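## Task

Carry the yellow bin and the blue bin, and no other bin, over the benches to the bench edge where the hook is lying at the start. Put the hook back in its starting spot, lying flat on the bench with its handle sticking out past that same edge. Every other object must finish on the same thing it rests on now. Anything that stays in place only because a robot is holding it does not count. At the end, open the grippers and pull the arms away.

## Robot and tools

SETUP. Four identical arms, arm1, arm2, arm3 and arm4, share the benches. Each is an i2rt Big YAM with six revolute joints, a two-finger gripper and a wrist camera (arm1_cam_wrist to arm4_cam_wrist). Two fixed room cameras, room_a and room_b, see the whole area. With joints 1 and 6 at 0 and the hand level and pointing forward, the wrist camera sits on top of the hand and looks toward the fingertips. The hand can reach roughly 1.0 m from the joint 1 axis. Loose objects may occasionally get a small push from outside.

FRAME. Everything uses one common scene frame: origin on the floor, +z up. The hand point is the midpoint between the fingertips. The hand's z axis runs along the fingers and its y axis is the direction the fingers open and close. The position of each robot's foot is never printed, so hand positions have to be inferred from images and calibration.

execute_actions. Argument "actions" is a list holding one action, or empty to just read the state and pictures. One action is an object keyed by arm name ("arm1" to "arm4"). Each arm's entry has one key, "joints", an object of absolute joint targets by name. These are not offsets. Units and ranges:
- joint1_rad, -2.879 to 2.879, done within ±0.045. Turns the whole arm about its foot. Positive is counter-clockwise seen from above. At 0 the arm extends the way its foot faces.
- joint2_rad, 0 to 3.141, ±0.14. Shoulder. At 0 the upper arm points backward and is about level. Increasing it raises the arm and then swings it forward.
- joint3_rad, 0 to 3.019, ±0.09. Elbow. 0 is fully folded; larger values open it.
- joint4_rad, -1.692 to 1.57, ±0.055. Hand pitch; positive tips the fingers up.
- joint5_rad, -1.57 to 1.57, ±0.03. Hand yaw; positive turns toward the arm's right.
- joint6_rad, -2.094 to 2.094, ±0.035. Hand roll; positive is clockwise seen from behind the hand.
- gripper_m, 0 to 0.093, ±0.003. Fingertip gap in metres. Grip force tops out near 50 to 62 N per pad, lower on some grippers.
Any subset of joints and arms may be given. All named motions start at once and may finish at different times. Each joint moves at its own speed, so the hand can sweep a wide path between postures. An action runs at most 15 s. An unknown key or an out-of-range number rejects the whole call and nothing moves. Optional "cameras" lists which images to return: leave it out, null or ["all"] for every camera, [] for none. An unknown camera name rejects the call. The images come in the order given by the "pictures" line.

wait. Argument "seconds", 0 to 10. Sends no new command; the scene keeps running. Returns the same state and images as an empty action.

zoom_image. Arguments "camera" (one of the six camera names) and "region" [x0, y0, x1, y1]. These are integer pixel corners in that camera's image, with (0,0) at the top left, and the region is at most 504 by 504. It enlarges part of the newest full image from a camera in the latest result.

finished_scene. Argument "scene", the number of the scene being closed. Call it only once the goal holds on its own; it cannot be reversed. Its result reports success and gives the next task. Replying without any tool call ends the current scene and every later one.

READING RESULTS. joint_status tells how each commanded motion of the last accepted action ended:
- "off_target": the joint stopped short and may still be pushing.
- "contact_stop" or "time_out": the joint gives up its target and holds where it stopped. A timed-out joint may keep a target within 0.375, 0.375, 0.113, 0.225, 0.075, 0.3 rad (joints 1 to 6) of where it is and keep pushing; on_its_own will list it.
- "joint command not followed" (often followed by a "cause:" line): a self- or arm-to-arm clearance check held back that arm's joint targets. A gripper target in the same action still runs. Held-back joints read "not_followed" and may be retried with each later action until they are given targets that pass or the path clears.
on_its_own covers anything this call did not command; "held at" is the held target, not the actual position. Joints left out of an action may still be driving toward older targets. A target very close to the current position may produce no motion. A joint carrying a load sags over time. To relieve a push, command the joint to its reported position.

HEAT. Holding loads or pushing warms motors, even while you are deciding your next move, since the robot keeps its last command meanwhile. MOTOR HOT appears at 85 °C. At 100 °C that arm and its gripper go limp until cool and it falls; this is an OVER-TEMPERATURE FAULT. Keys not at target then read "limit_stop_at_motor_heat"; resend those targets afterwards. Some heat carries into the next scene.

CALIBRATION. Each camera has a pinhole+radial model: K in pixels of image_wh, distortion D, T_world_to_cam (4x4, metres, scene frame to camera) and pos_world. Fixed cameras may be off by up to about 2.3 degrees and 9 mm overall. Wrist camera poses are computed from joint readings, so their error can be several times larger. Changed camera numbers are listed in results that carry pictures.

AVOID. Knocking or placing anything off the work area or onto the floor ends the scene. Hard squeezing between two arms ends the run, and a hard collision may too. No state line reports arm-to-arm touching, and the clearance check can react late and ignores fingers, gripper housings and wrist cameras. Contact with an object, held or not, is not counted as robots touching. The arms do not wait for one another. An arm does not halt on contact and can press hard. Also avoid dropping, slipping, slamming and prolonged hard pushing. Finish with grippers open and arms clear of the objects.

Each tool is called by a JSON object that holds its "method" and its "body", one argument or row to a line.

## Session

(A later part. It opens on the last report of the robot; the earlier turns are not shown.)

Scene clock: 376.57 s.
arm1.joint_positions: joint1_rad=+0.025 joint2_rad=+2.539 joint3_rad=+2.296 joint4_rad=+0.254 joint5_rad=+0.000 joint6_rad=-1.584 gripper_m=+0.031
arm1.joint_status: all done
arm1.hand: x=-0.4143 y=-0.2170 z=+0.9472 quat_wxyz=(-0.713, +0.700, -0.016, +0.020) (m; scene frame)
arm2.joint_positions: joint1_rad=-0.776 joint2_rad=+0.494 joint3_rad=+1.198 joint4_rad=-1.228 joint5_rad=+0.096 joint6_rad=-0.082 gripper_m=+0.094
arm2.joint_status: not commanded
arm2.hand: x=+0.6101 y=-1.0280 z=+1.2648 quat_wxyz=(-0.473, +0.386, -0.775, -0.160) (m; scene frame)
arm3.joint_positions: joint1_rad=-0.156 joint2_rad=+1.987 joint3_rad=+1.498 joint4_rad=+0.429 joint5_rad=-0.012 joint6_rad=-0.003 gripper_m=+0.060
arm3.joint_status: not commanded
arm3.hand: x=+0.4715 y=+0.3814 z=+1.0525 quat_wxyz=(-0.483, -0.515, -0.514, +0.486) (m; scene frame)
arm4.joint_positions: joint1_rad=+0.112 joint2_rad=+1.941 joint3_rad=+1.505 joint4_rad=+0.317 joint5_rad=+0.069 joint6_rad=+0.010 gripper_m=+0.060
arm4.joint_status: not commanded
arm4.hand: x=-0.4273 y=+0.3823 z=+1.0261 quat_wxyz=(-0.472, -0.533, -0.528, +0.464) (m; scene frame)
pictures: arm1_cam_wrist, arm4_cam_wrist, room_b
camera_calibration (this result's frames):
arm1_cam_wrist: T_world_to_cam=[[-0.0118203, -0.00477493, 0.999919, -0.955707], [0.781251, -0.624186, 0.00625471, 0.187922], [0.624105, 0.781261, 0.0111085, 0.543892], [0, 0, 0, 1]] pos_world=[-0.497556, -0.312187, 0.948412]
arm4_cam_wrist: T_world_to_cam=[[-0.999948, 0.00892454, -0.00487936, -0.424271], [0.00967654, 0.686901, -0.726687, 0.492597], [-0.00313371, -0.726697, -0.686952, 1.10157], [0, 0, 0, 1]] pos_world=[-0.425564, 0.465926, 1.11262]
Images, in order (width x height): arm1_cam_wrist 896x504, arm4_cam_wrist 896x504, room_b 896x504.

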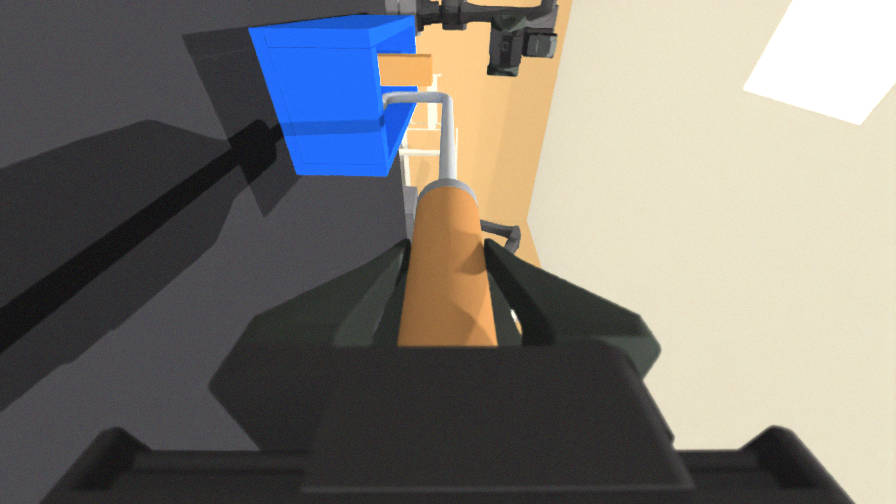

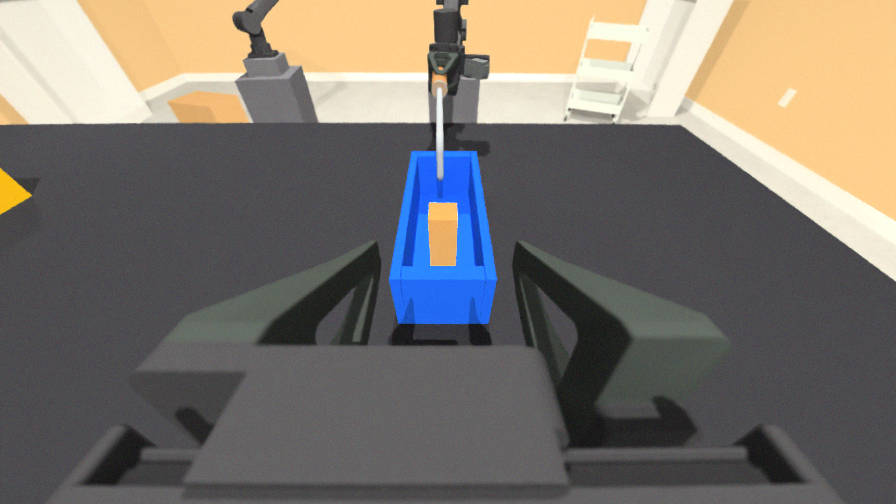

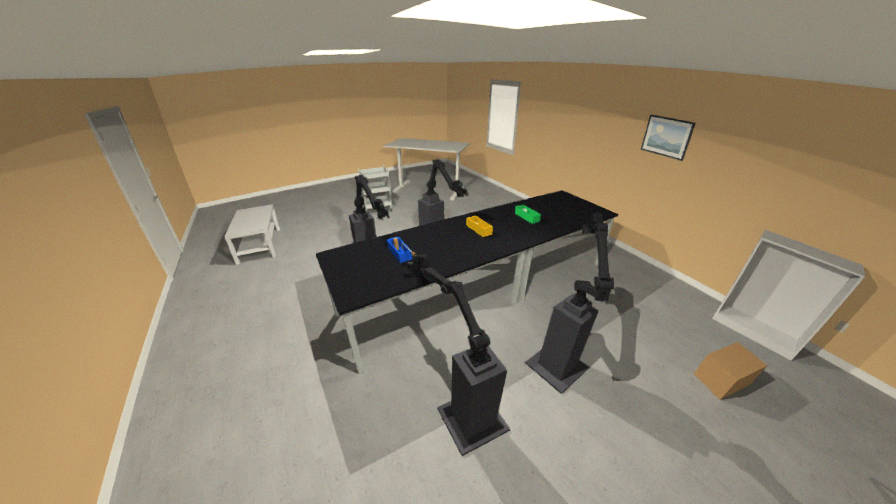

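{"method": "execute_actions", "body": {
  "actions": [
    {"arm1":{"joints":{"joint2_rad":2.535}}}
  ],
  "cameras": ["arm1_cam_wrist","arm4_cam_wrist"]
}}

Scene clock: 382.17 s.
arm1.joint_positions: joint1_rad=+0.025 joint2_rad=+2.539 joint3_rad=+2.296 joint4_rad=+0.254 joint5_rad=+0.000 joint6_rad=-1.584 gripper_m=+0.031
arm1.joint_status: all done
arm1.hand: x=-0.4143 y=-0.2170 z=+0.9472 quat_wxyz=(-0.713, +0.700, -0.016, +0.020) (m; scene frame)
arm2.joint_positions: joint1_rad=-0.776 joint2_rad=+0.494 joint3_rad=+1.198 joint4_rad=-1.228 joint5_rad=+0.096 joint6_rad=-0.082 gripper_m=+0.094
arm2.joint_status: not commanded
arm2.hand: x=+0.6101 y=-1.0280 z=+1.2648 quat_wxyz=(-0.473, +0.386, -0.775, -0.160) (m; scene frame)
arm3.joint_positions: joint1_rad=-0.156 joint2_rad=+1.987 joint3_rad=+1.498 joint4_rad=+0.429 joint5_rad=-0.012 joint6_rad=-0.003 gripper_m=+0.060
arm3.joint_status: not commanded
arm3.hand: x=+0.4715 y=+0.3814 z=+1.0525 quat_wxyz=(-0.483, -0.515, -0.514, +0.486) (m; scene frame)
arm4.joint_positions: joint1_rad=+0.112 joint2_rad=+1.941 joint3_rad=+1.505 joint4_rad=+0.317 joint5_rad=+0.069 joint6_rad=+0.010 gripper_m=+0.060
arm4.joint_status: not commanded
arm4.hand: x=-0.4273 y=+0.3823 z=+1.0261 quat_wxyz=(-0.472, -0.533, -0.528, +0.464) (m; scene frame)
pictures: arm1_cam_wrist, arm4_cam_wrist
camera_calibration (this result's frames):
arm1_cam_wrist: T_world_to_cam=[[-0.0118203, -0.00477493, 0.999919, -0.955707], [0.781251, -0.624186, 0.00625471, 0.187922], [0.624105, 0.781261, 0.0111085, 0.543892], [0, 0, 0, 1]] pos_world=[-0.497556, -0.312187, 0.948412]
arm4_cam_wrist: T_world_to_cam=[[-0.999948, 0.00892454, -0.00487936, -0.424271], [0.00967654, 0.686901, -0.726687, 0.492597], [-0.00313371, -0.726697, -0.686952, 1.10157], [0, 0, 0, 1]] pos_world=[-0.425564, 0.465926, 1.11262]
Images, in order (width x height): arm1_cam_wrist 896x504, arm4_cam_wrist 896x504.

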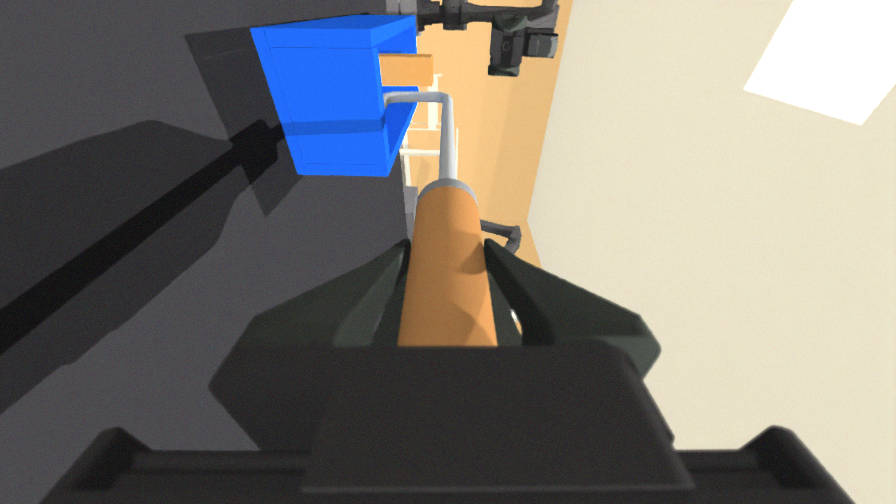

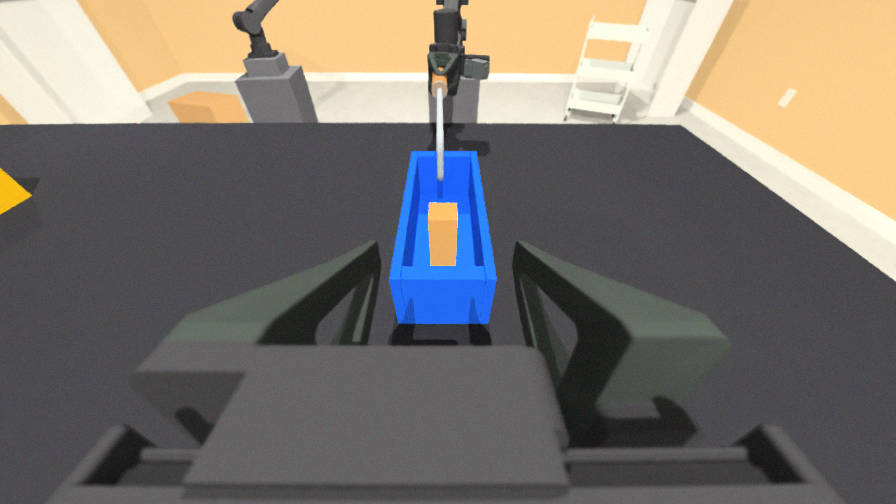

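{"method": "execute_actions", "body": {
  "actions": [
    {"arm1":{"joints":{"joint3_rad":2.25}}}
  ],
  "cameras": ["arm1_cam_wrist"]
}}

Scene clock: 387.60 s.
arm1.joint_positions: joint1_rad=+0.025 joint2_rad=+2.544 joint3_rad=+2.235 joint4_rad=+0.255 joint5_rad=+0.000 joint6_rad=-1.584 gripper_m=+0.031
arm1.joint_status: all done
arm1.hand: x=-0.4150 y=-0.2230 z=+0.9050 quat_wxyz=(-0.690, +0.723, -0.016, +0.019) (m; scene frame)
arm2.joint_positions: joint1_rad=-0.776 joint2_rad=+0.494 joint3_rad=+1.198 joint4_rad=-1.228 joint5_rad=+0.096 joint6_rad=-0.082 gripper_m=+0.094
arm2.joint_status: not commanded
arm2.hand: x=+0.6101 y=-1.0280 z=+1.2648 quat_wxyz=(-0.473, +0.386, -0.775, -0.160) (m; scene frame)
arm3.joint_positions: joint1_rad=-0.156 joint2_rad=+1.987 joint3_rad=+1.498 joint4_rad=+0.429 joint5_rad=-0.012 joint6_rad=-0.003 gripper_m=+0.060
arm3.joint_status: not commanded
arm3.hand: x=+0.4715 y=+0.3814 z=+1.0525 quat_wxyz=(-0.483, -0.515, -0.514, +0.486) (m; scene frame)
arm4.joint_positions: joint1_rad=+0.112 joint2_rad=+1.941 joint3_rad=+1.505 joint4_rad=+0.317 joint5_rad=+0.069 joint6_rad=+0.010 gripper_m=+0.060
arm4.joint_status: not commanded
arm4.hand: x=-0.4273 y=+0.3823 z=+1.0261 quat_wxyz=(-0.472, -0.533, -0.528, +0.464) (m; scene frame)
pictures: arm1_cam_wrist
camera_calibration (this result's frames):
arm1_cam_wrist: T_world_to_cam=[[-0.00851463, 0.0599441, 0.998165, -0.896113], [0.781657, -0.622152, 0.0440306, 0.151402], [0.62365, 0.780598, -0.0415583, 0.596747], [0, 0, 0, 1]] pos_world=[-0.498136, -0.317908, 0.912603]
Images, in order (width x height): arm1_cam_wrist 896x504.

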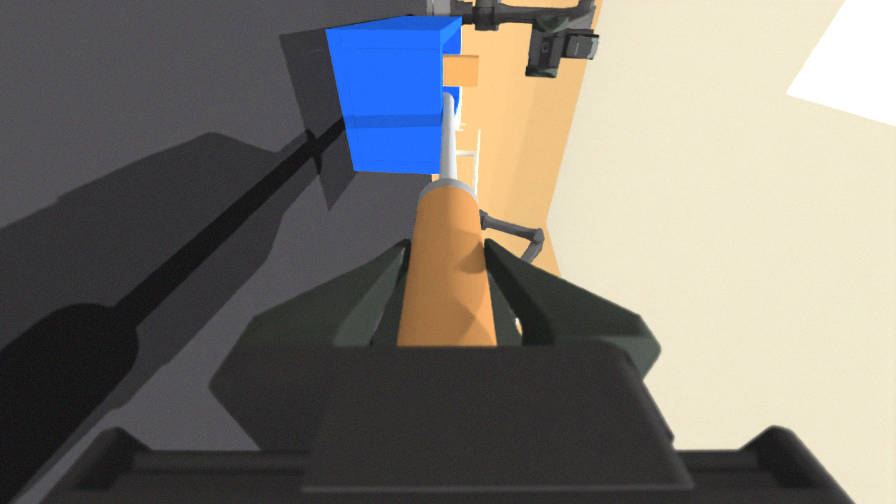

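{"method": "execute_actions", "body": {
  "actions": [
    {"arm1":{"joints":{"joint2_rad":2.405,"joint3_rad":2.025,"joint4_rad":0.46}}}
  ],
  "cameras": ["arm1_cam_wrist"]
}}

Scene clock: 402.73 s.
arm1.joint_positions: joint1_rad=+0.025 joint2_rad=+2.457 joint3_rad=+2.023 joint4_rad=+0.415 joint5_rad=+0.000 joint6_rad=-1.584 gripper_m=+0.031
arm1.joint_status: all done
arm1.hand: x=-0.4167 y=-0.2549 z=+0.8985 quat_wxyz=(-0.703, +0.711, -0.016, +0.020) (m; scene frame)
arm2.joint_positions: joint1_rad=-0.776 joint2_rad=+0.494 joint3_rad=+1.198 joint4_rad=-1.228 joint5_rad=+0.096 joint6_rad=-0.082 gripper_m=+0.094
arm2.joint_status: not commanded
arm2.hand: x=+0.6101 y=-1.0280 z=+1.2648 quat_wxyz=(-0.473, +0.386, -0.775, -0.160) (m; scene frame)
arm3.joint_positions: joint1_rad=-0.156 joint2_rad=+1.987 joint3_rad=+1.498 joint4_rad=+0.429 joint5_rad=-0.012 joint6_rad=-0.003 gripper_m=+0.060
arm3.joint_status: not commanded
arm3.hand: x=+0.4715 y=+0.3814 z=+1.0525 quat_wxyz=(-0.483, -0.515, -0.514, +0.486) (m; scene frame)
arm4.joint_positions: joint1_rad=+0.112 joint2_rad=+1.941 joint3_rad=+1.505 joint4_rad=+0.317 joint5_rad=+0.069 joint6_rad=+0.010 gripper_m=+0.060
arm4.joint_status: not commanded
arm4.hand: x=-0.4273 y=+0.3823 z=+1.0261 quat_wxyz=(-0.472, -0.533, -0.528, +0.464) (m; scene frame)
pictures: arm1_cam_wrist
camera_calibration (this result's frames):
arm1_cam_wrist: T_world_to_cam=[[-0.0102598, 0.0256947, 0.999617, -0.898463], [0.781427, -0.623534, 0.024048, 0.15065], [0.623913, 0.781374, -0.0136812, 0.597716], [0, 0, 0, 1]] pos_world=[-0.499863, -0.350018, 0.902673]
Images, in order (width x height): arm1_cam_wrist 896x504.

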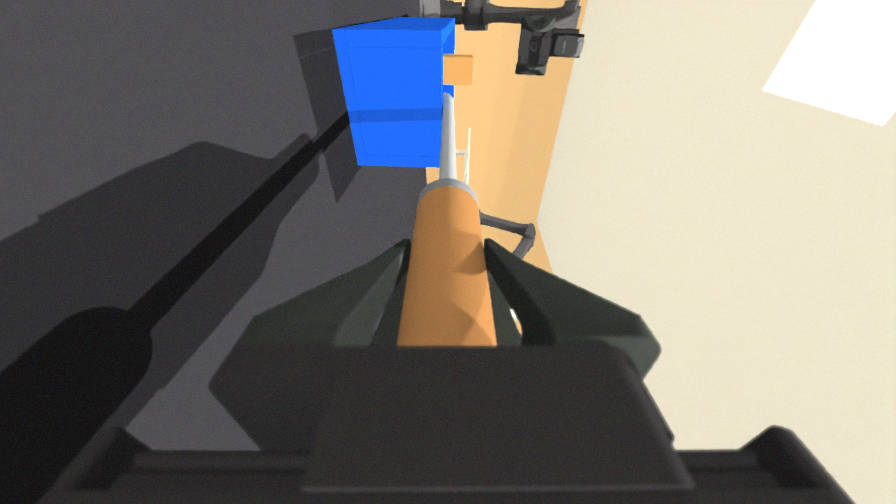

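{"method": "execute_actions", "body": {
  "actions": [
    {"arm1":{"joints":{"joint2_rad":2.237,"joint3_rad":1.72,"joint4_rad":0.615}}}
  ],
  "cameras": ["arm1_cam_wrist","arm4_cam_wrist"]
}}

Scene clock: 407.63 s.
arm1.joint_positions: joint1_rad=+0.025 joint2_rad=+2.269 joint3_rad=+1.710 joint4_rad=+0.567 joint5_rad=+0.000 joint6_rad=-1.584 gripper_m=+0.031
arm1.joint_status: all done
arm1.hand: x=-0.4197 y=-0.3186 z=+0.9230 quat_wxyz=(-0.713, +0.701, -0.016, +0.020) (m; scene frame)
arm2.joint_positions: joint1_rad=-0.776 joint2_rad=+0.494 joint3_rad=+1.198 joint4_rad=-1.228 joint5_rad=+0.096 joint6_rad=-0.082 gripper_m=+0.094
arm2.joint_status: not commanded
arm2.hand: x=+0.6101 y=-1.0280 z=+1.2648 quat_wxyz=(-0.473, +0.386, -0.775, -0.160) (m; scene frame)
arm3.joint_positions: joint1_rad=-0.156 joint2_rad=+1.987 joint3_rad=+1.498 joint4_rad=+0.429 joint5_rad=-0.012 joint6_rad=-0.003 gripper_m=+0.060
arm3.joint_status: not commanded
arm3.hand: x=+0.4715 y=+0.3814 z=+1.0525 quat_wxyz=(-0.483, -0.515, -0.514, +0.486) (m; scene frame)
arm4.joint_positions: joint1_rad=+0.112 joint2_rad=+1.941 joint3_rad=+1.505 joint4_rad=+0.317 joint5_rad=+0.069 joint6_rad=+0.010 gripper_m=+0.060
arm4.joint_status: not commanded
arm4.hand: x=-0.4273 y=+0.3823 z=+1.0261 quat_wxyz=(-0.472, -0.533, -0.528, +0.464) (m; scene frame)
pictures: arm1_cam_wrist, arm4_cam_wrist
camera_calibration (this result's frames):
arm1_cam_wrist: T_world_to_cam=[[-0.011703, -0.00248955, 0.999928, -0.931254], [0.781263, -0.624156, 0.00758983, 0.127656], [0.624092, 0.781296, 0.00924951, 0.62864], [0, 0, 0, 1]] pos_world=[-0.50296, -0.413795, 0.924404]
arm4_cam_wrist: T_world_to_cam=[[-0.999948, 0.00892454, -0.00487936, -0.424271], [0.00967654, 0.686901, -0.726687, 0.492597], [-0.00313371, -0.726697, -0.686952, 1.10157], [0, 0, 0, 1]] pos_world=[-0.425564, 0.465926, 1.11262]
Images, in order (width x height): arm1_cam_wrist 896x504, arm4_cam_wrist 896x504.

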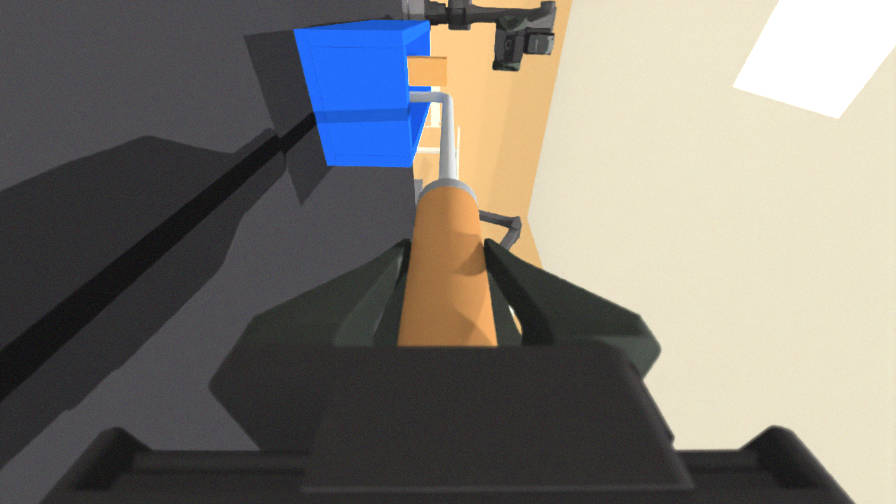

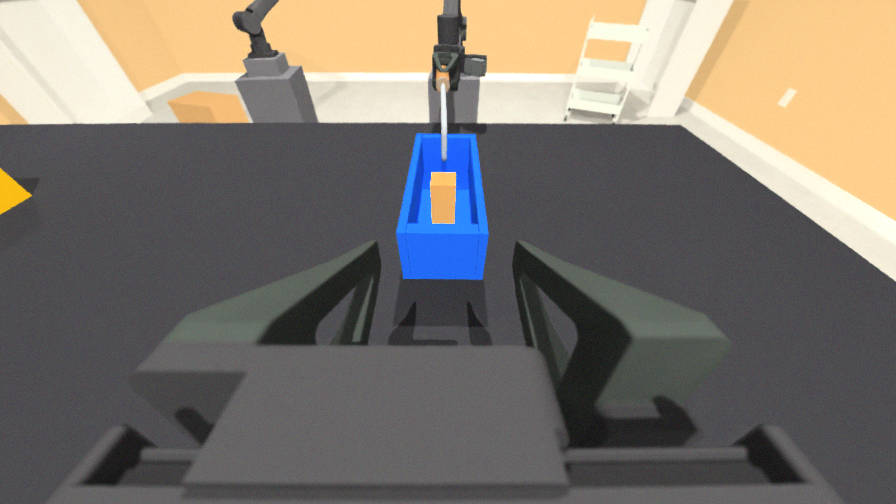

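{"method": "execute_actions", "body": {
  "actions": [
    {"arm1":{"joints":{"joint2_rad":2.112,"joint3_rad":1.396,"joint4_rad":0.80}}}
  ],
  "cameras": ["arm1_cam_wrist"]
}}

{"method": "execute_actions", "body": {
  "actions": [
    {"arm1":{"joints":{"joint2_rad":1.982,"joint3_rad":1.12,"joint4_rad":0.94}}}
  ],
  "cameras": ["arm1_cam_wrist","arm4_cam_wrist","room_b"]
}}

Scene clock: 416.37 s.
arm1.joint_positions: joint1_rad=+0.025 joint2_rad=+2.143 joint3_rad=+1.380 joint4_rad=+0.752 joint5_rad=+0.000 joint6_rad=-1.584 gripper_m=+0.031
arm1.joint_status: all done
arm1.hand: x=-0.4241 y=-0.3993 z=+0.8911 quat_wxyz=(-0.706, +0.708, -0.016, +0.020) (m; scene frame)
arm2.joint_positions: joint1_rad=-0.776 joint2_rad=+0.494 joint3_rad=+1.198 joint4_rad=-1.228 joint5_rad=+0.096 joint6_rad=-0.082 gripper_m=+0.094
arm2.joint_status: not commanded
arm2.hand: x=+0.6101 y=-1.0280 z=+1.2648 quat_wxyz=(-0.473, +0.386, -0.775, -0.160) (m; scene frame)
arm3.joint_positions: joint1_rad=-0.156 joint2_rad=+1.987 joint3_rad=+1.498 joint4_rad=+0.429 joint5_rad=-0.012 joint6_rad=-0.003 gripper_m=+0.060
arm3.joint_status: not commanded
arm3.hand: x=+0.4715 y=+0.3814 z=+1.0525 quat_wxyz=(-0.483, -0.515, -0.514, +0.486) (m; scene frame)
arm4.joint_positions: joint1_rad=+0.112 joint2_rad=+1.941 joint3_rad=+1.505 joint4_rad=+0.317 joint5_rad=+0.069 joint6_rad=+0.010 gripper_m=+0.060
arm4.joint_status: not commanded
arm4.hand: x=-0.4273 y=+0.3823 z=+1.0261 quat_wxyz=(-0.472, -0.533, -0.528, +0.464) (m; scene frame)
pictures: arm1_cam_wrist
camera_calibration (this result's frames):
arm1_cam_wrist: T_world_to_cam=[[-0.0107077, 0.0169358, 0.999799, -0.891288], [0.781373, -0.623777, 0.0189346, 0.0710585], [0.623972, 0.781419, -0.00655397, 0.708799], [0, 0, 0, 1]] pos_world=[-0.507337, -0.494449, 0.894409]
Images, in order (width x height): arm1_cam_wrist 896x504.

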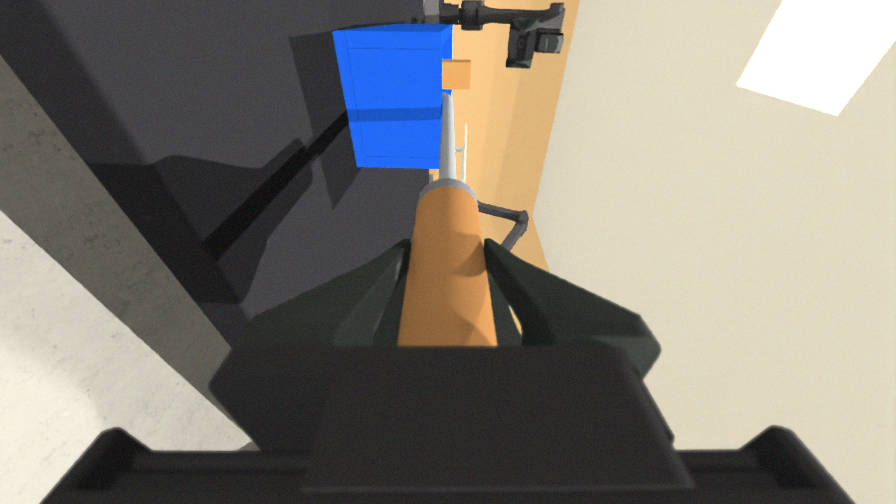

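Scene clock: 417.37 s.
arm1.joint_positions: joint1_rad=+0.025 joint2_rad=+2.011 joint3_rad=+1.109 joint4_rad=+0.892 joint5_rad=+0.000 joint6_rad=-1.584 gripper_m=+0.031
arm1.joint_status: all done
arm1.hand: x=-0.4282 y=-0.4776 z=+0.8872 quat_wxyz=(-0.706, +0.708, -0.016, +0.020) (m; scene frame)
arm2.joint_positions: joint1_rad=-0.776 joint2_rad=+0.494 joint3_rad=+1.198 joint4_rad=-1.228 joint5_rad=+0.096 joint6_rad=-0.082 gripper_m=+0.094
arm2.joint_status: not commanded
arm2.hand: x=+0.6101 y=-1.0280 z=+1.2648 quat_wxyz=(-0.473, +0.386, -0.775, -0.160) (m; scene frame)
arm3.joint_positions: joint1_rad=-0.156 joint2_rad=+1.987 joint3_rad=+1.498 joint4_rad=+0.429 joint5_rad=-0.012 joint6_rad=-0.003 gripper_m=+0.060
arm3.joint_status: not commanded
arm3.hand: x=+0.4715 y=+0.3814 z=+1.0525 quat_wxyz=(-0.483, -0.515, -0.514, +0.486) (m; scene frame)
arm4.joint_positions: joint1_rad=+0.112 joint2_rad=+1.941 joint3_rad=+1.505 joint4_rad=+0.317 joint5_rad=+0.069 joint6_rad=+0.010 gripper_m=+0.060
arm4.joint_status: not commanded
arm4.hand: x=-0.4273 y=+0.3823 z=+1.0261 quat_wxyz=(-0.472, -0.533, -0.528, +0.464) (m; scene frame)
pictures: arm1_cam_wrist, arm4_cam_wrist, room_b
camera_calibration (this result's frames):
arm1_cam_wrist: T_world_to_cam=[[-0.0107661, 0.0157932, 0.999817, -0.886748], [0.781366, -0.623805, 0.0182675, 0.0260333], [0.62398, 0.78142, -0.00562431, 0.771654], [0, 0, 0, 1]] pos_world=[-0.511385, -0.572742, 0.89045]
arm4_cam_wrist: T_world_to_cam=[[-0.999948, 0.00892454, -0.00487936, -0.424271], [0.00967654, 0.686901, -0.726687, 0.492597], [-0.00313371, -0.726697, -0.686952, 1.10157], [0, 0, 0, 1]] pos_world=[-0.425564, 0.465926, 1.11262]
Images, in order (width x height): arm1_cam_wrist 896x504, arm4_cam_wrist 896x504, room_b 896x504.

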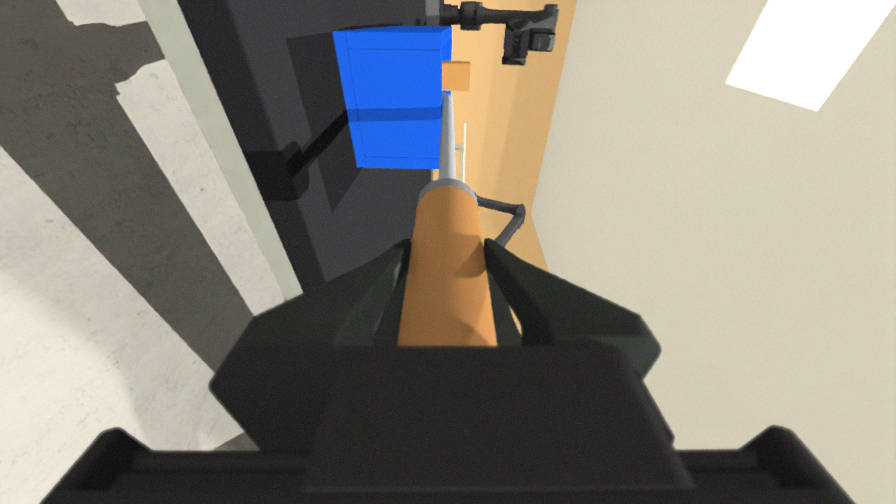

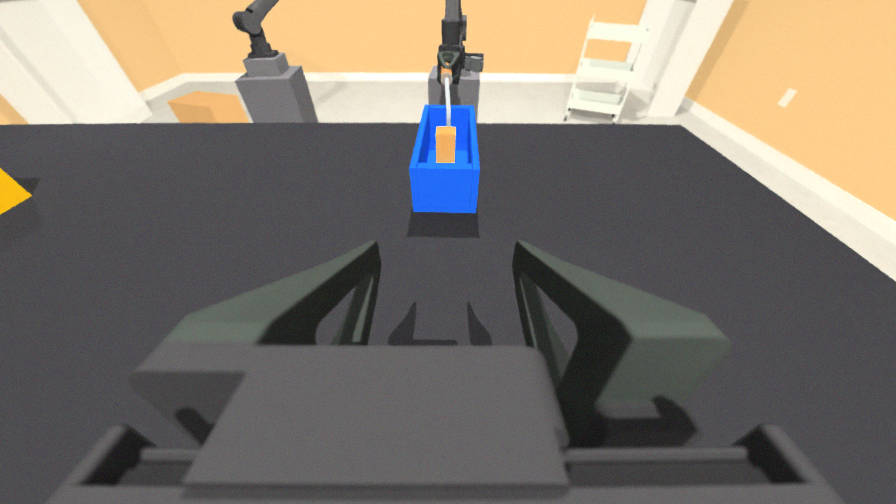

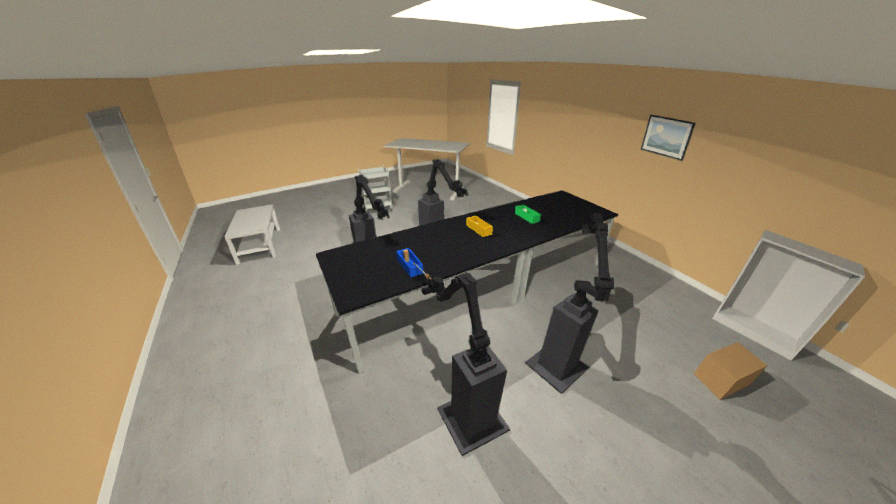

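{"method": "zoom_image", "body": {
  "camera": "arm1_cam_wrist",
  "region": [150, 0, 470, 300]
}}

Region (150, 0, 470, 300) of arm1_cam_wrist's 896x504 image, scaled by 1.575, with more detail than that image has; it fills the top 472 rows of this view, and the rest is white.

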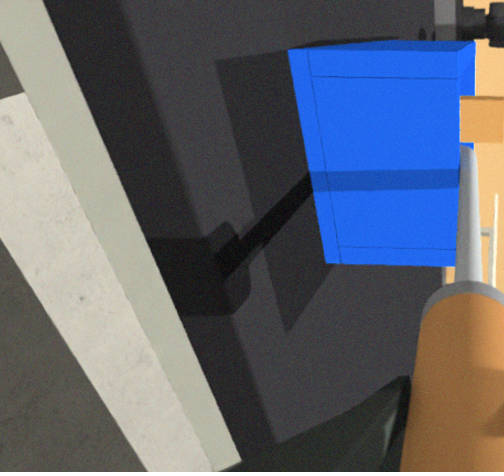

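{"method": "execute_actions", "body": {
  "actions": [
    {"arm1":{"joints":{"joint2_rad":1.818,"joint3_rad":0.812,"joint4_rad":1.088}}}
  ],
  "cameras": ["arm1_cam_wrist","room_b"]
}}

{"method": "zoom_image", "body": {
  "camera": "arm1_cam_wrist",
  "region": [250, 0, 480, 220]
}}

{"method": "zoom_image", "body": {
  "camera": "room_b",
  "region": [370, 230, 470, 310]
}}

Scene clock: 435.43 s.
arm1.joint_positions: joint1_rad=+0.025 joint2_rad=+1.836 joint3_rad=+0.800 joint4_rad=+1.043 joint5_rad=+0.000 joint6_rad=-1.584 gripper_m=+0.031
arm1.joint_status: all done
arm1.hand: x=-0.4332 y=-0.5778 z=+0.8959 quat_wxyz=(-0.712, +0.701, -0.016, +0.020) (m; scene frame)
arm2.joint_positions: joint1_rad=-0.776 joint2_rad=+0.494 joint3_rad=+1.198 joint4_rad=-1.228 joint5_rad=+0.096 joint6_rad=-0.082 gripper_m=+0.094
arm2.joint_status: not commanded
arm2.hand: x=+0.6101 y=-1.0280 z=+1.2648 quat_wxyz=(-0.473, +0.386, -0.775, -0.160) (m; scene frame)
arm3.joint_positions: joint1_rad=-0.156 joint2_rad=+1.987 joint3_rad=+1.498 joint4_rad=+0.429 joint5_rad=-0.012 joint6_rad=-0.003 gripper_m=+0.060
arm3.joint_status: not commanded
arm3.hand: x=+0.4715 y=+0.3814 z=+1.0525 quat_wxyz=(-0.483, -0.515, -0.514, +0.486) (m; scene frame)
arm4.joint_positions: joint1_rad=+0.112 joint2_rad=+1.941 joint3_rad=+1.505 joint4_rad=+0.317 joint5_rad=+0.069 joint6_rad=+0.010 gripper_m=+0.060
arm4.joint_status: not commanded
arm4.hand: x=-0.4273 y=+0.3823 z=+1.0261 quat_wxyz=(-0.472, -0.533, -0.528, +0.464) (m; scene frame)
pictures: arm1_cam_wrist, room_b
camera_calibration (this result's frames):
arm1_cam_wrist: T_world_to_cam=[[-0.0116639, -0.00172775, 0.99993, -0.904506], [0.781267, -0.624145, 0.00803485, -0.0237575], [0.624088, 0.781307, 0.00862982, 0.8404], [0, 0, 0, 1]] pos_world=[-0.516472, -0.673, 0.897381]
Images, in order (width x height): arm1_cam_wrist 896x504, room_b 896x504.

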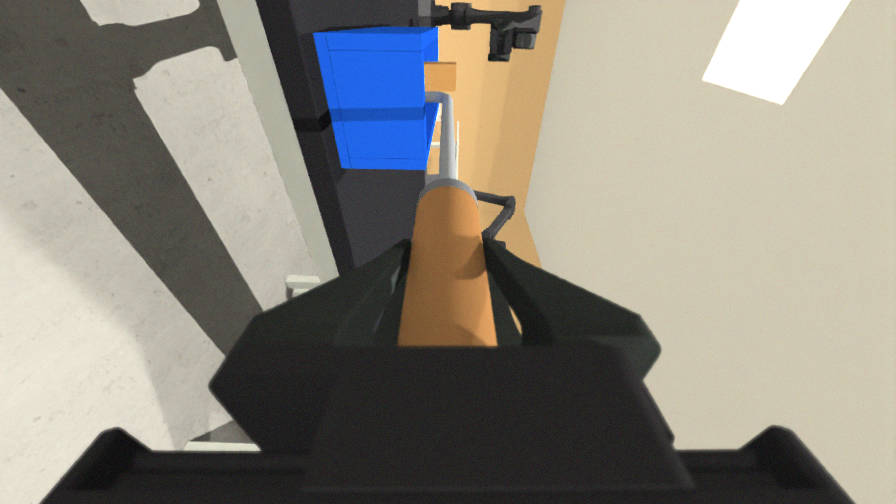

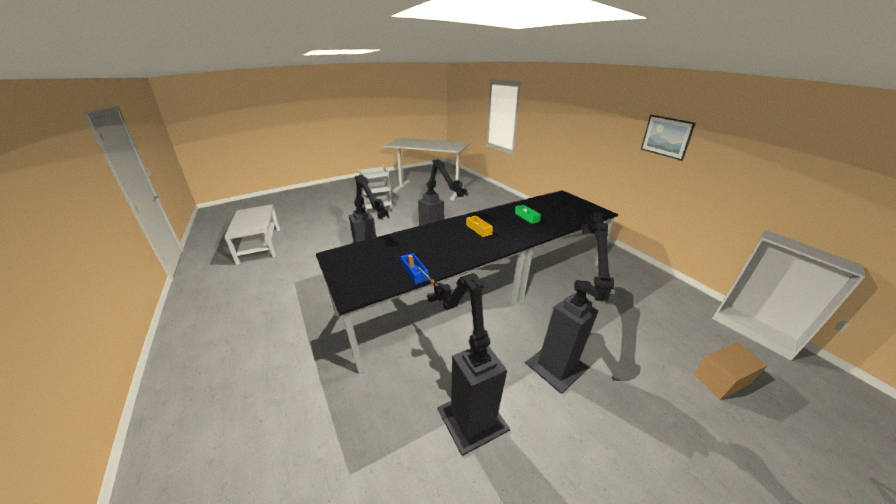

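Region (250, 0, 480, 220) of arm1_cam_wrist's 896x504 image, scaled by 2.191, with more detail than that image has; it fills the top 482 rows of this view, and the rest is white.

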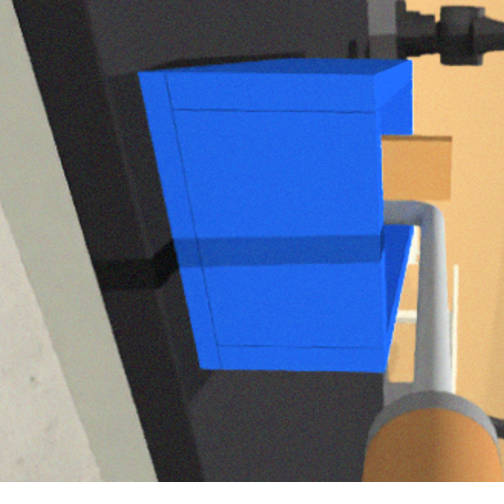

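Region (370, 230, 470, 310) of room_b's 896x504 image, scaled by 5.040, with more detail than that image has; it fills the top 403 rows of this view, and the rest is white.

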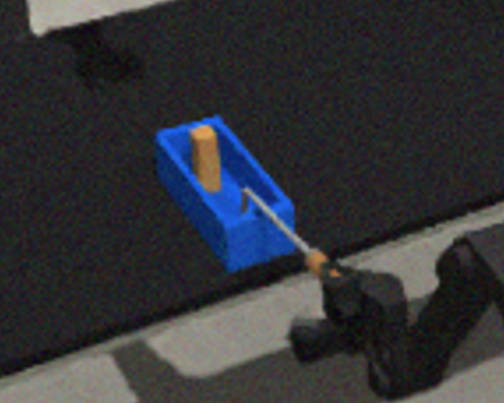

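{"method": "execute_actions", "body": {
  "actions": [
    {"arm1":{"joints":{"joint3_rad":0.765,"joint4_rad":1.13}},"arm2":{"joints":{"joint1_rad":-0.1,"joint2_rad":1.4,"joint3_rad":1.6,"joint4_rad":0.2,"joint5_rad":0.75,"joint6_rad":0}}}
  ],
  "cameras": []
}}

{"method": "execute_actions", "body": {
  "actions": [
    {"arm1":{"joints":{"joint3_rad":1.05}},"arm2":{"joints":{"joint2_rad":2.2,"joint4_rad":0.9}}}
  ],
  "cameras": ["arm1_cam_wrist","room_b"]
}}

Scene clock: 472.13 s.
arm1.joint_positions: joint1_rad=+0.025 joint2_rad=+1.836 joint3_rad=+0.756 joint4_rad=+1.075 joint5_rad=+0.000 joint6_rad=-1.584 gripper_m=+0.031
arm1.joint_status: all done
arm1.hand: x=-0.4341 y=-0.5924 z=+0.8845 quat_wxyz=(-0.708, +0.706, -0.016, +0.020) (m; scene frame)
arm2.joint_positions: joint1_rad=-0.094 joint2_rad=+1.406 joint3_rad=+1.581 joint4_rad=+0.178 joint5_rad=+0.746 joint6_rad=-0.013 gripper_m=+0.094
arm2.joint_status: all done
arm2.hand: x=+0.5690 y=-0.6009 z=+1.4217 quat_wxyz=(-0.687, +0.171, -0.587, -0.392) (m; scene frame)
arm3.joint_positions: joint1_rad=-0.156 joint2_rad=+1.987 joint3_rad=+1.498 joint4_rad=+0.429 joint5_rad=-0.012 joint6_rad=-0.003 gripper_m=+0.060
arm3.joint_status: not commanded
arm3.hand: x=+0.4715 y=+0.3814 z=+1.0525 quat_wxyz=(-0.483, -0.515, -0.514, +0.486) (m; scene frame)
arm4.joint_positions: joint1_rad=+0.112 joint2_rad=+1.941 joint3_rad=+1.505 joint4_rad=+0.317 joint5_rad=+0.069 joint6_rad=+0.010 gripper_m=+0.060
arm4.joint_status: not commanded
arm4.hand: x=-0.4273 y=+0.3823 z=+1.0261 quat_wxyz=(-0.472, -0.533, -0.528, +0.464) (m; scene frame)
pictures: none
No camera images: the call's "cameras" was empty. Leave "cameras" out to get every camera's image.

Scene clock: 473.67 s.
arm1.joint_positions: joint1_rad=+0.025 joint2_rad=+1.836 joint3_rad=+1.012 joint4_rad=+1.092 joint5_rad=+0.000 joint6_rad=-1.584 gripper_m=+0.031
arm1.joint_status: all done
arm1.hand: x=-0.4295 y=-0.5227 z=+1.0072 quat_wxyz=(-0.797, +0.603, -0.015, +0.023) (m; scene frame)
arm2.joint_positions: joint1_rad=-0.094 joint2_rad=+2.221 joint3_rad=+1.578 joint4_rad=+0.877 joint5_rad=+0.747 joint6_rad=-0.012 gripper_m=+0.094
arm2.joint_status: all done
arm2.hand: x=+0.5659 y=-0.3861 z=+0.9789 quat_wxyz=(-0.676, +0.212, -0.609, -0.356) (m; scene frame)
arm3.joint_positions: joint1_rad=-0.156 joint2_rad=+1.987 joint3_rad=+1.498 joint4_rad=+0.429 joint5_rad=-0.012 joint6_rad=-0.003 gripper_m=+0.060
arm3.joint_status: not commanded
arm3.hand: x=+0.4715 y=+0.3814 z=+1.0525 quat_wxyz=(-0.483, -0.515, -0.514, +0.486) (m; scene frame)
arm4.joint_positions: joint1_rad=+0.112 joint2_rad=+1.941 joint3_rad=+1.505 joint4_rad=+0.317 joint5_rad=+0.069 joint6_rad=+0.010 gripper_m=+0.060
arm4.joint_status: not commanded
arm4.hand: x=-0.4273 y=+0.3823 z=+1.0261 quat_wxyz=(-0.472, -0.533, -0.528, +0.464) (m; scene frame)
pictures: arm1_cam_wrist, room_b
camera_calibration (this result's frames):
arm1_cam_wrist: T_world_to_cam=[[-0.0250493, -0.257386, 0.965984, -1.12086], [0.780878, -0.608365, -0.141849, 0.165887], [0.624181, 0.750762, 0.216226, 0.569043], [0, 0, 0, 1]] pos_world=[-0.5128, -0.614789, 0.983219]
Images, in order (width x height): arm1_cam_wrist 896x504, room_b 896x504.

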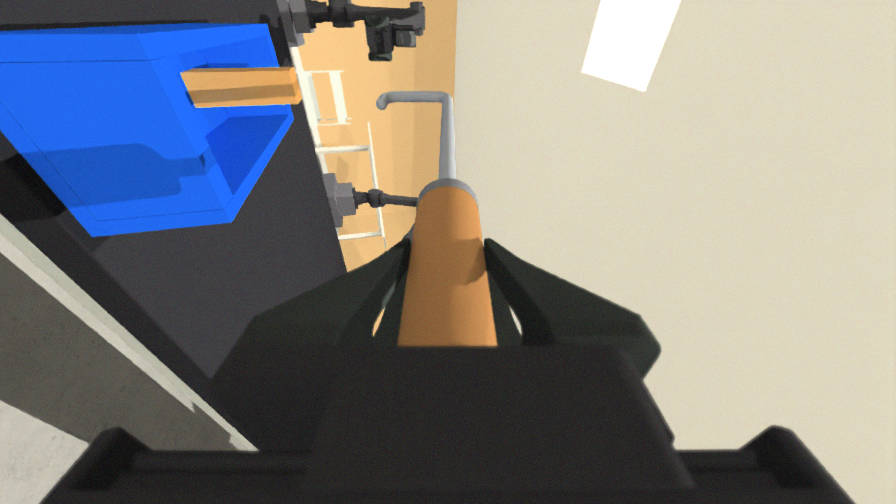

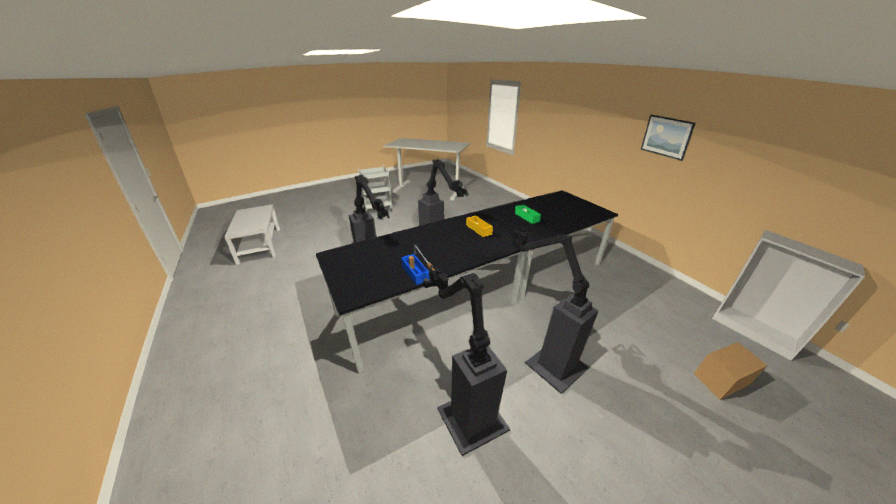

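{"method": "execute_actions", "body": {
  "actions": [
    {"arm1":{"joints":{"joint1_rad":-0.575,"joint2_rad":2.37,"joint3_rad":1.99,"joint4_rad":0.46,"joint5_rad":-0.652}}}
  ],
  "cameras": ["arm1_cam_wrist","arm3_cam_wrist"]
}}

Scene clock: 481.77 s.
arm1.joint_positions: joint1_rad=-0.569 joint2_rad=+2.371 joint3_rad=+1.923 joint4_rad=+0.453 joint5_rad=-0.653 joint6_rad=-1.584 gripper_m=+0.031
arm1.joint_status: all done
arm1.hand: x=-0.0094 y=-0.4266 z=+0.9233 quat_wxyz=(-0.711, +0.703, +0.006, +0.001) (m; scene frame)
arm2.joint_positions: joint1_rad=-0.094 joint2_rad=+2.221 joint3_rad=+1.578 joint4_rad=+0.877 joint5_rad=+0.747 joint6_rad=-0.012 gripper_m=+0.094
arm2.joint_status: not commanded
arm2.hand: x=+0.5659 y=-0.3861 z=+0.9789 quat_wxyz=(-0.676, +0.212, -0.609, -0.356) (m; scene frame)
arm3.joint_positions: joint1_rad=-0.156 joint2_rad=+1.987 joint3_rad=+1.498 joint4_rad=+0.429 joint5_rad=-0.012 joint6_rad=-0.003 gripper_m=+0.060
arm3.joint_status: not commanded
arm3.hand: x=+0.4715 y=+0.3814 z=+1.0525 quat_wxyz=(-0.483, -0.515, -0.514, +0.486) (m; scene frame)
arm4.joint_positions: joint1_rad=+0.112 joint2_rad=+1.941 joint3_rad=+1.505 joint4_rad=+0.317 joint5_rad=+0.069 joint6_rad=+0.010 gripper_m=+0.060
arm4.joint_status: not commanded
arm4.hand: x=-0.4273 y=+0.3823 z=+1.0261 quat_wxyz=(-0.472, -0.533, -0.528, +0.464) (m; scene frame)
pictures: arm1_cam_wrist, arm3_cam_wrist
camera_calibration (this result's frames):
arm1_cam_wrist: T_world_to_cam=[[-0.0148785, 0.00112938, 0.999889, -0.925489], [0.816306, -0.577478, 0.012799, -0.244911], [0.577428, 0.816406, 0.00767008, 0.472955], [0, 0, 0, 1]] pos_world=[-0.0869453, -0.526509, 0.924893]
arm3_cam_wrist: T_world_to_cam=[[-0.999913, -0.013197, 0.000621837, 0.477371], [-0.00862566, 0.616452, -0.787345, 0.598905], [0.0100072, -0.787282, -0.616512, 1.06627], [0, 0, 0, 1]] pos_world=[0.471825, 0.476557, 1.12862]
Images, in order (width x height): arm1_cam_wrist 896x504, arm3_cam_wrist 896x504.

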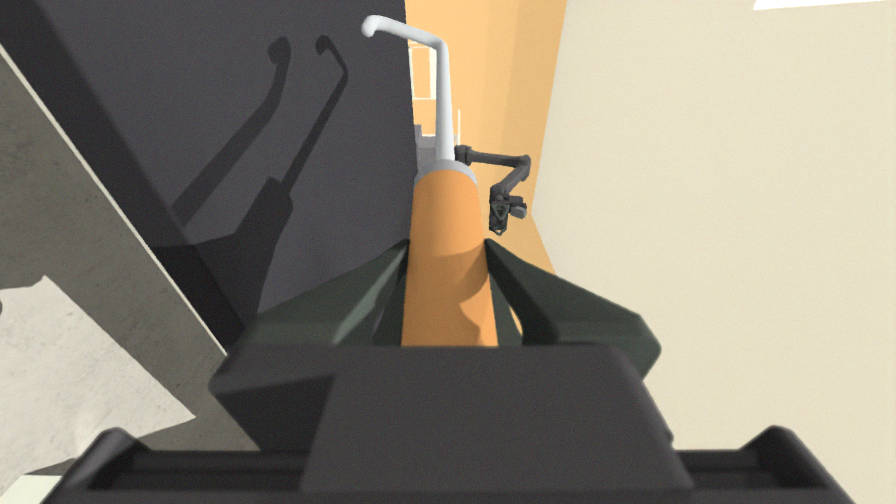

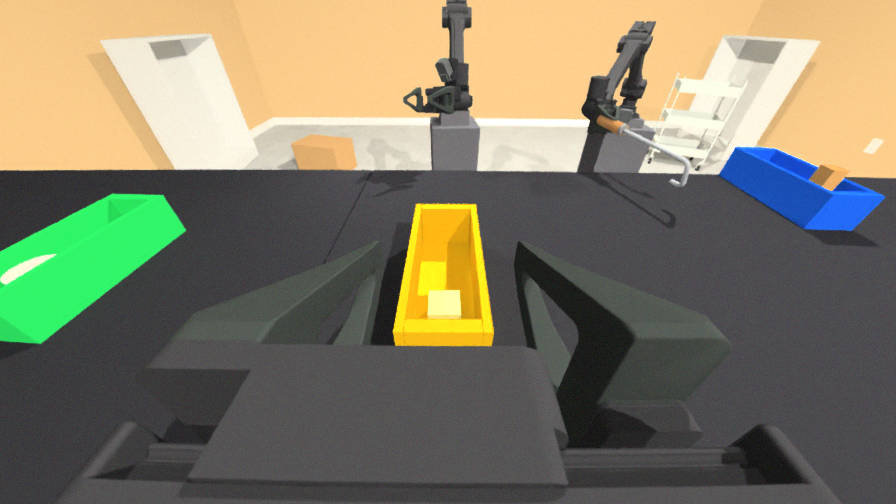

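{"method": "execute_actions", "body": {
  "actions": [
    {"arm1":{"joints":{"joint2_rad":2.555,"joint3_rad":2.02,"joint4_rad":0.63,"joint6_rad":-1.0}}}
  ],
  "cameras": ["arm1_cam_wrist","arm3_cam_wrist"]
}}

Scene clock: 510.67 s.
arm1.joint_positions: joint1_rad=-0.572 joint2_rad=+2.557 joint3_rad=+1.966 joint4_rad=+0.613 joint5_rad=-0.649 joint6_rad=-1.014 gripper_m=+0.031
arm1.joint_status: all done
arm1.hand: x=-0.0031 y=-0.4212 z=+0.8173 quat_wxyz=(-0.689, +0.672, -0.189, -0.195) (m; scene frame)
arm2.joint_positions: joint1_rad=-0.094 joint2_rad=+2.221 joint3_rad=+1.578 joint4_rad=+0.877 joint5_rad=+0.747 joint6_rad=-0.012 gripper_m=+0.094
arm2.joint_status: not commanded
arm2.hand: x=+0.5659 y=-0.3861 z=+0.9789 quat_wxyz=(-0.676, +0.212, -0.609, -0.356) (m; scene frame)
arm3.joint_positions: joint1_rad=-0.156 joint2_rad=+1.987 joint3_rad=+1.498 joint4_rad=+0.429 joint5_rad=-0.012 joint6_rad=-0.003 gripper_m=+0.060
arm3.joint_status: not commanded
arm3.hand: x=+0.4715 y=+0.3814 z=+1.0525 quat_wxyz=(-0.483, -0.515, -0.514, +0.486) (m; scene frame)
arm4.joint_positions: joint1_rad=+0.112 joint2_rad=+1.941 joint3_rad=+1.505 joint4_rad=+0.317 joint5_rad=+0.069 joint6_rad=+0.010 gripper_m=+0.060
arm4.joint_status: not commanded
arm4.hand: x=-0.4273 y=+0.3823 z=+1.0261 quat_wxyz=(-0.472, -0.533, -0.528, +0.464) (m; scene frame)
pictures: arm1_cam_wrist, arm3_cam_wrist
camera_calibration (this result's frames):
arm1_cam_wrist: T_world_to_cam=[[0.517761, -0.00886911, 0.855479, -0.703922], [0.699396, -0.571502, -0.42922, 0.117859], [0.492715, 0.820553, -0.289699, 0.710248], [0, 0, 0, 1]] pos_world=[-0.0679165, -0.521683, 0.858536]
arm3_cam_wrist: T_world_to_cam=[[-0.999913, -0.013197, 0.000621837, 0.477371], [-0.00862566, 0.616452, -0.787345, 0.598905], [0.0100072, -0.787282, -0.616512, 1.06627], [0, 0, 0, 1]] pos_world=[0.471825, 0.476557, 1.12862]
Images, in order (width x height): arm1_cam_wrist 896x504, arm3_cam_wrist 896x504.

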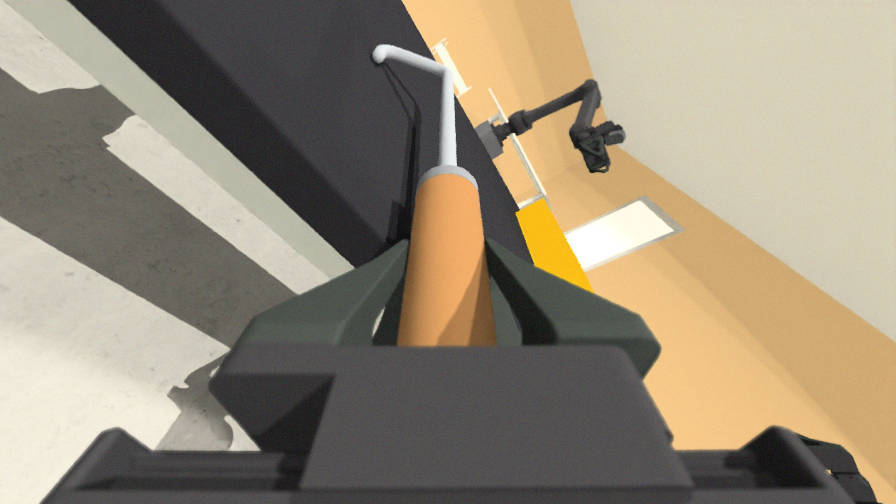

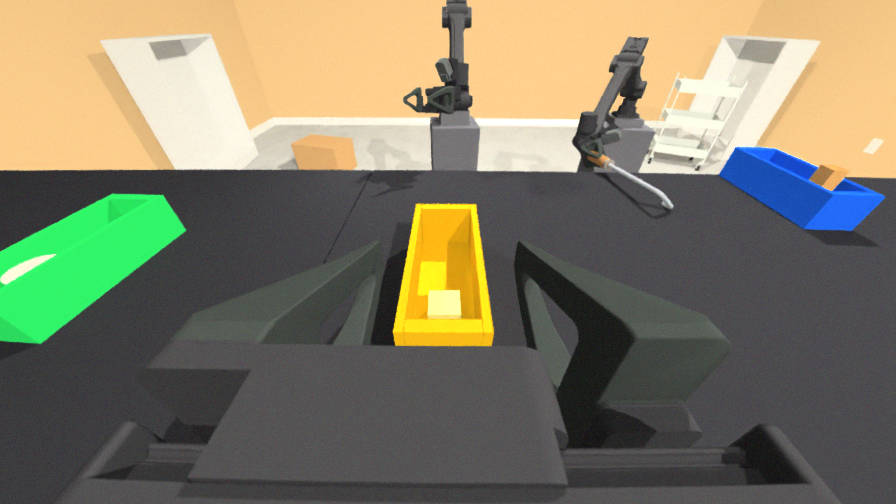

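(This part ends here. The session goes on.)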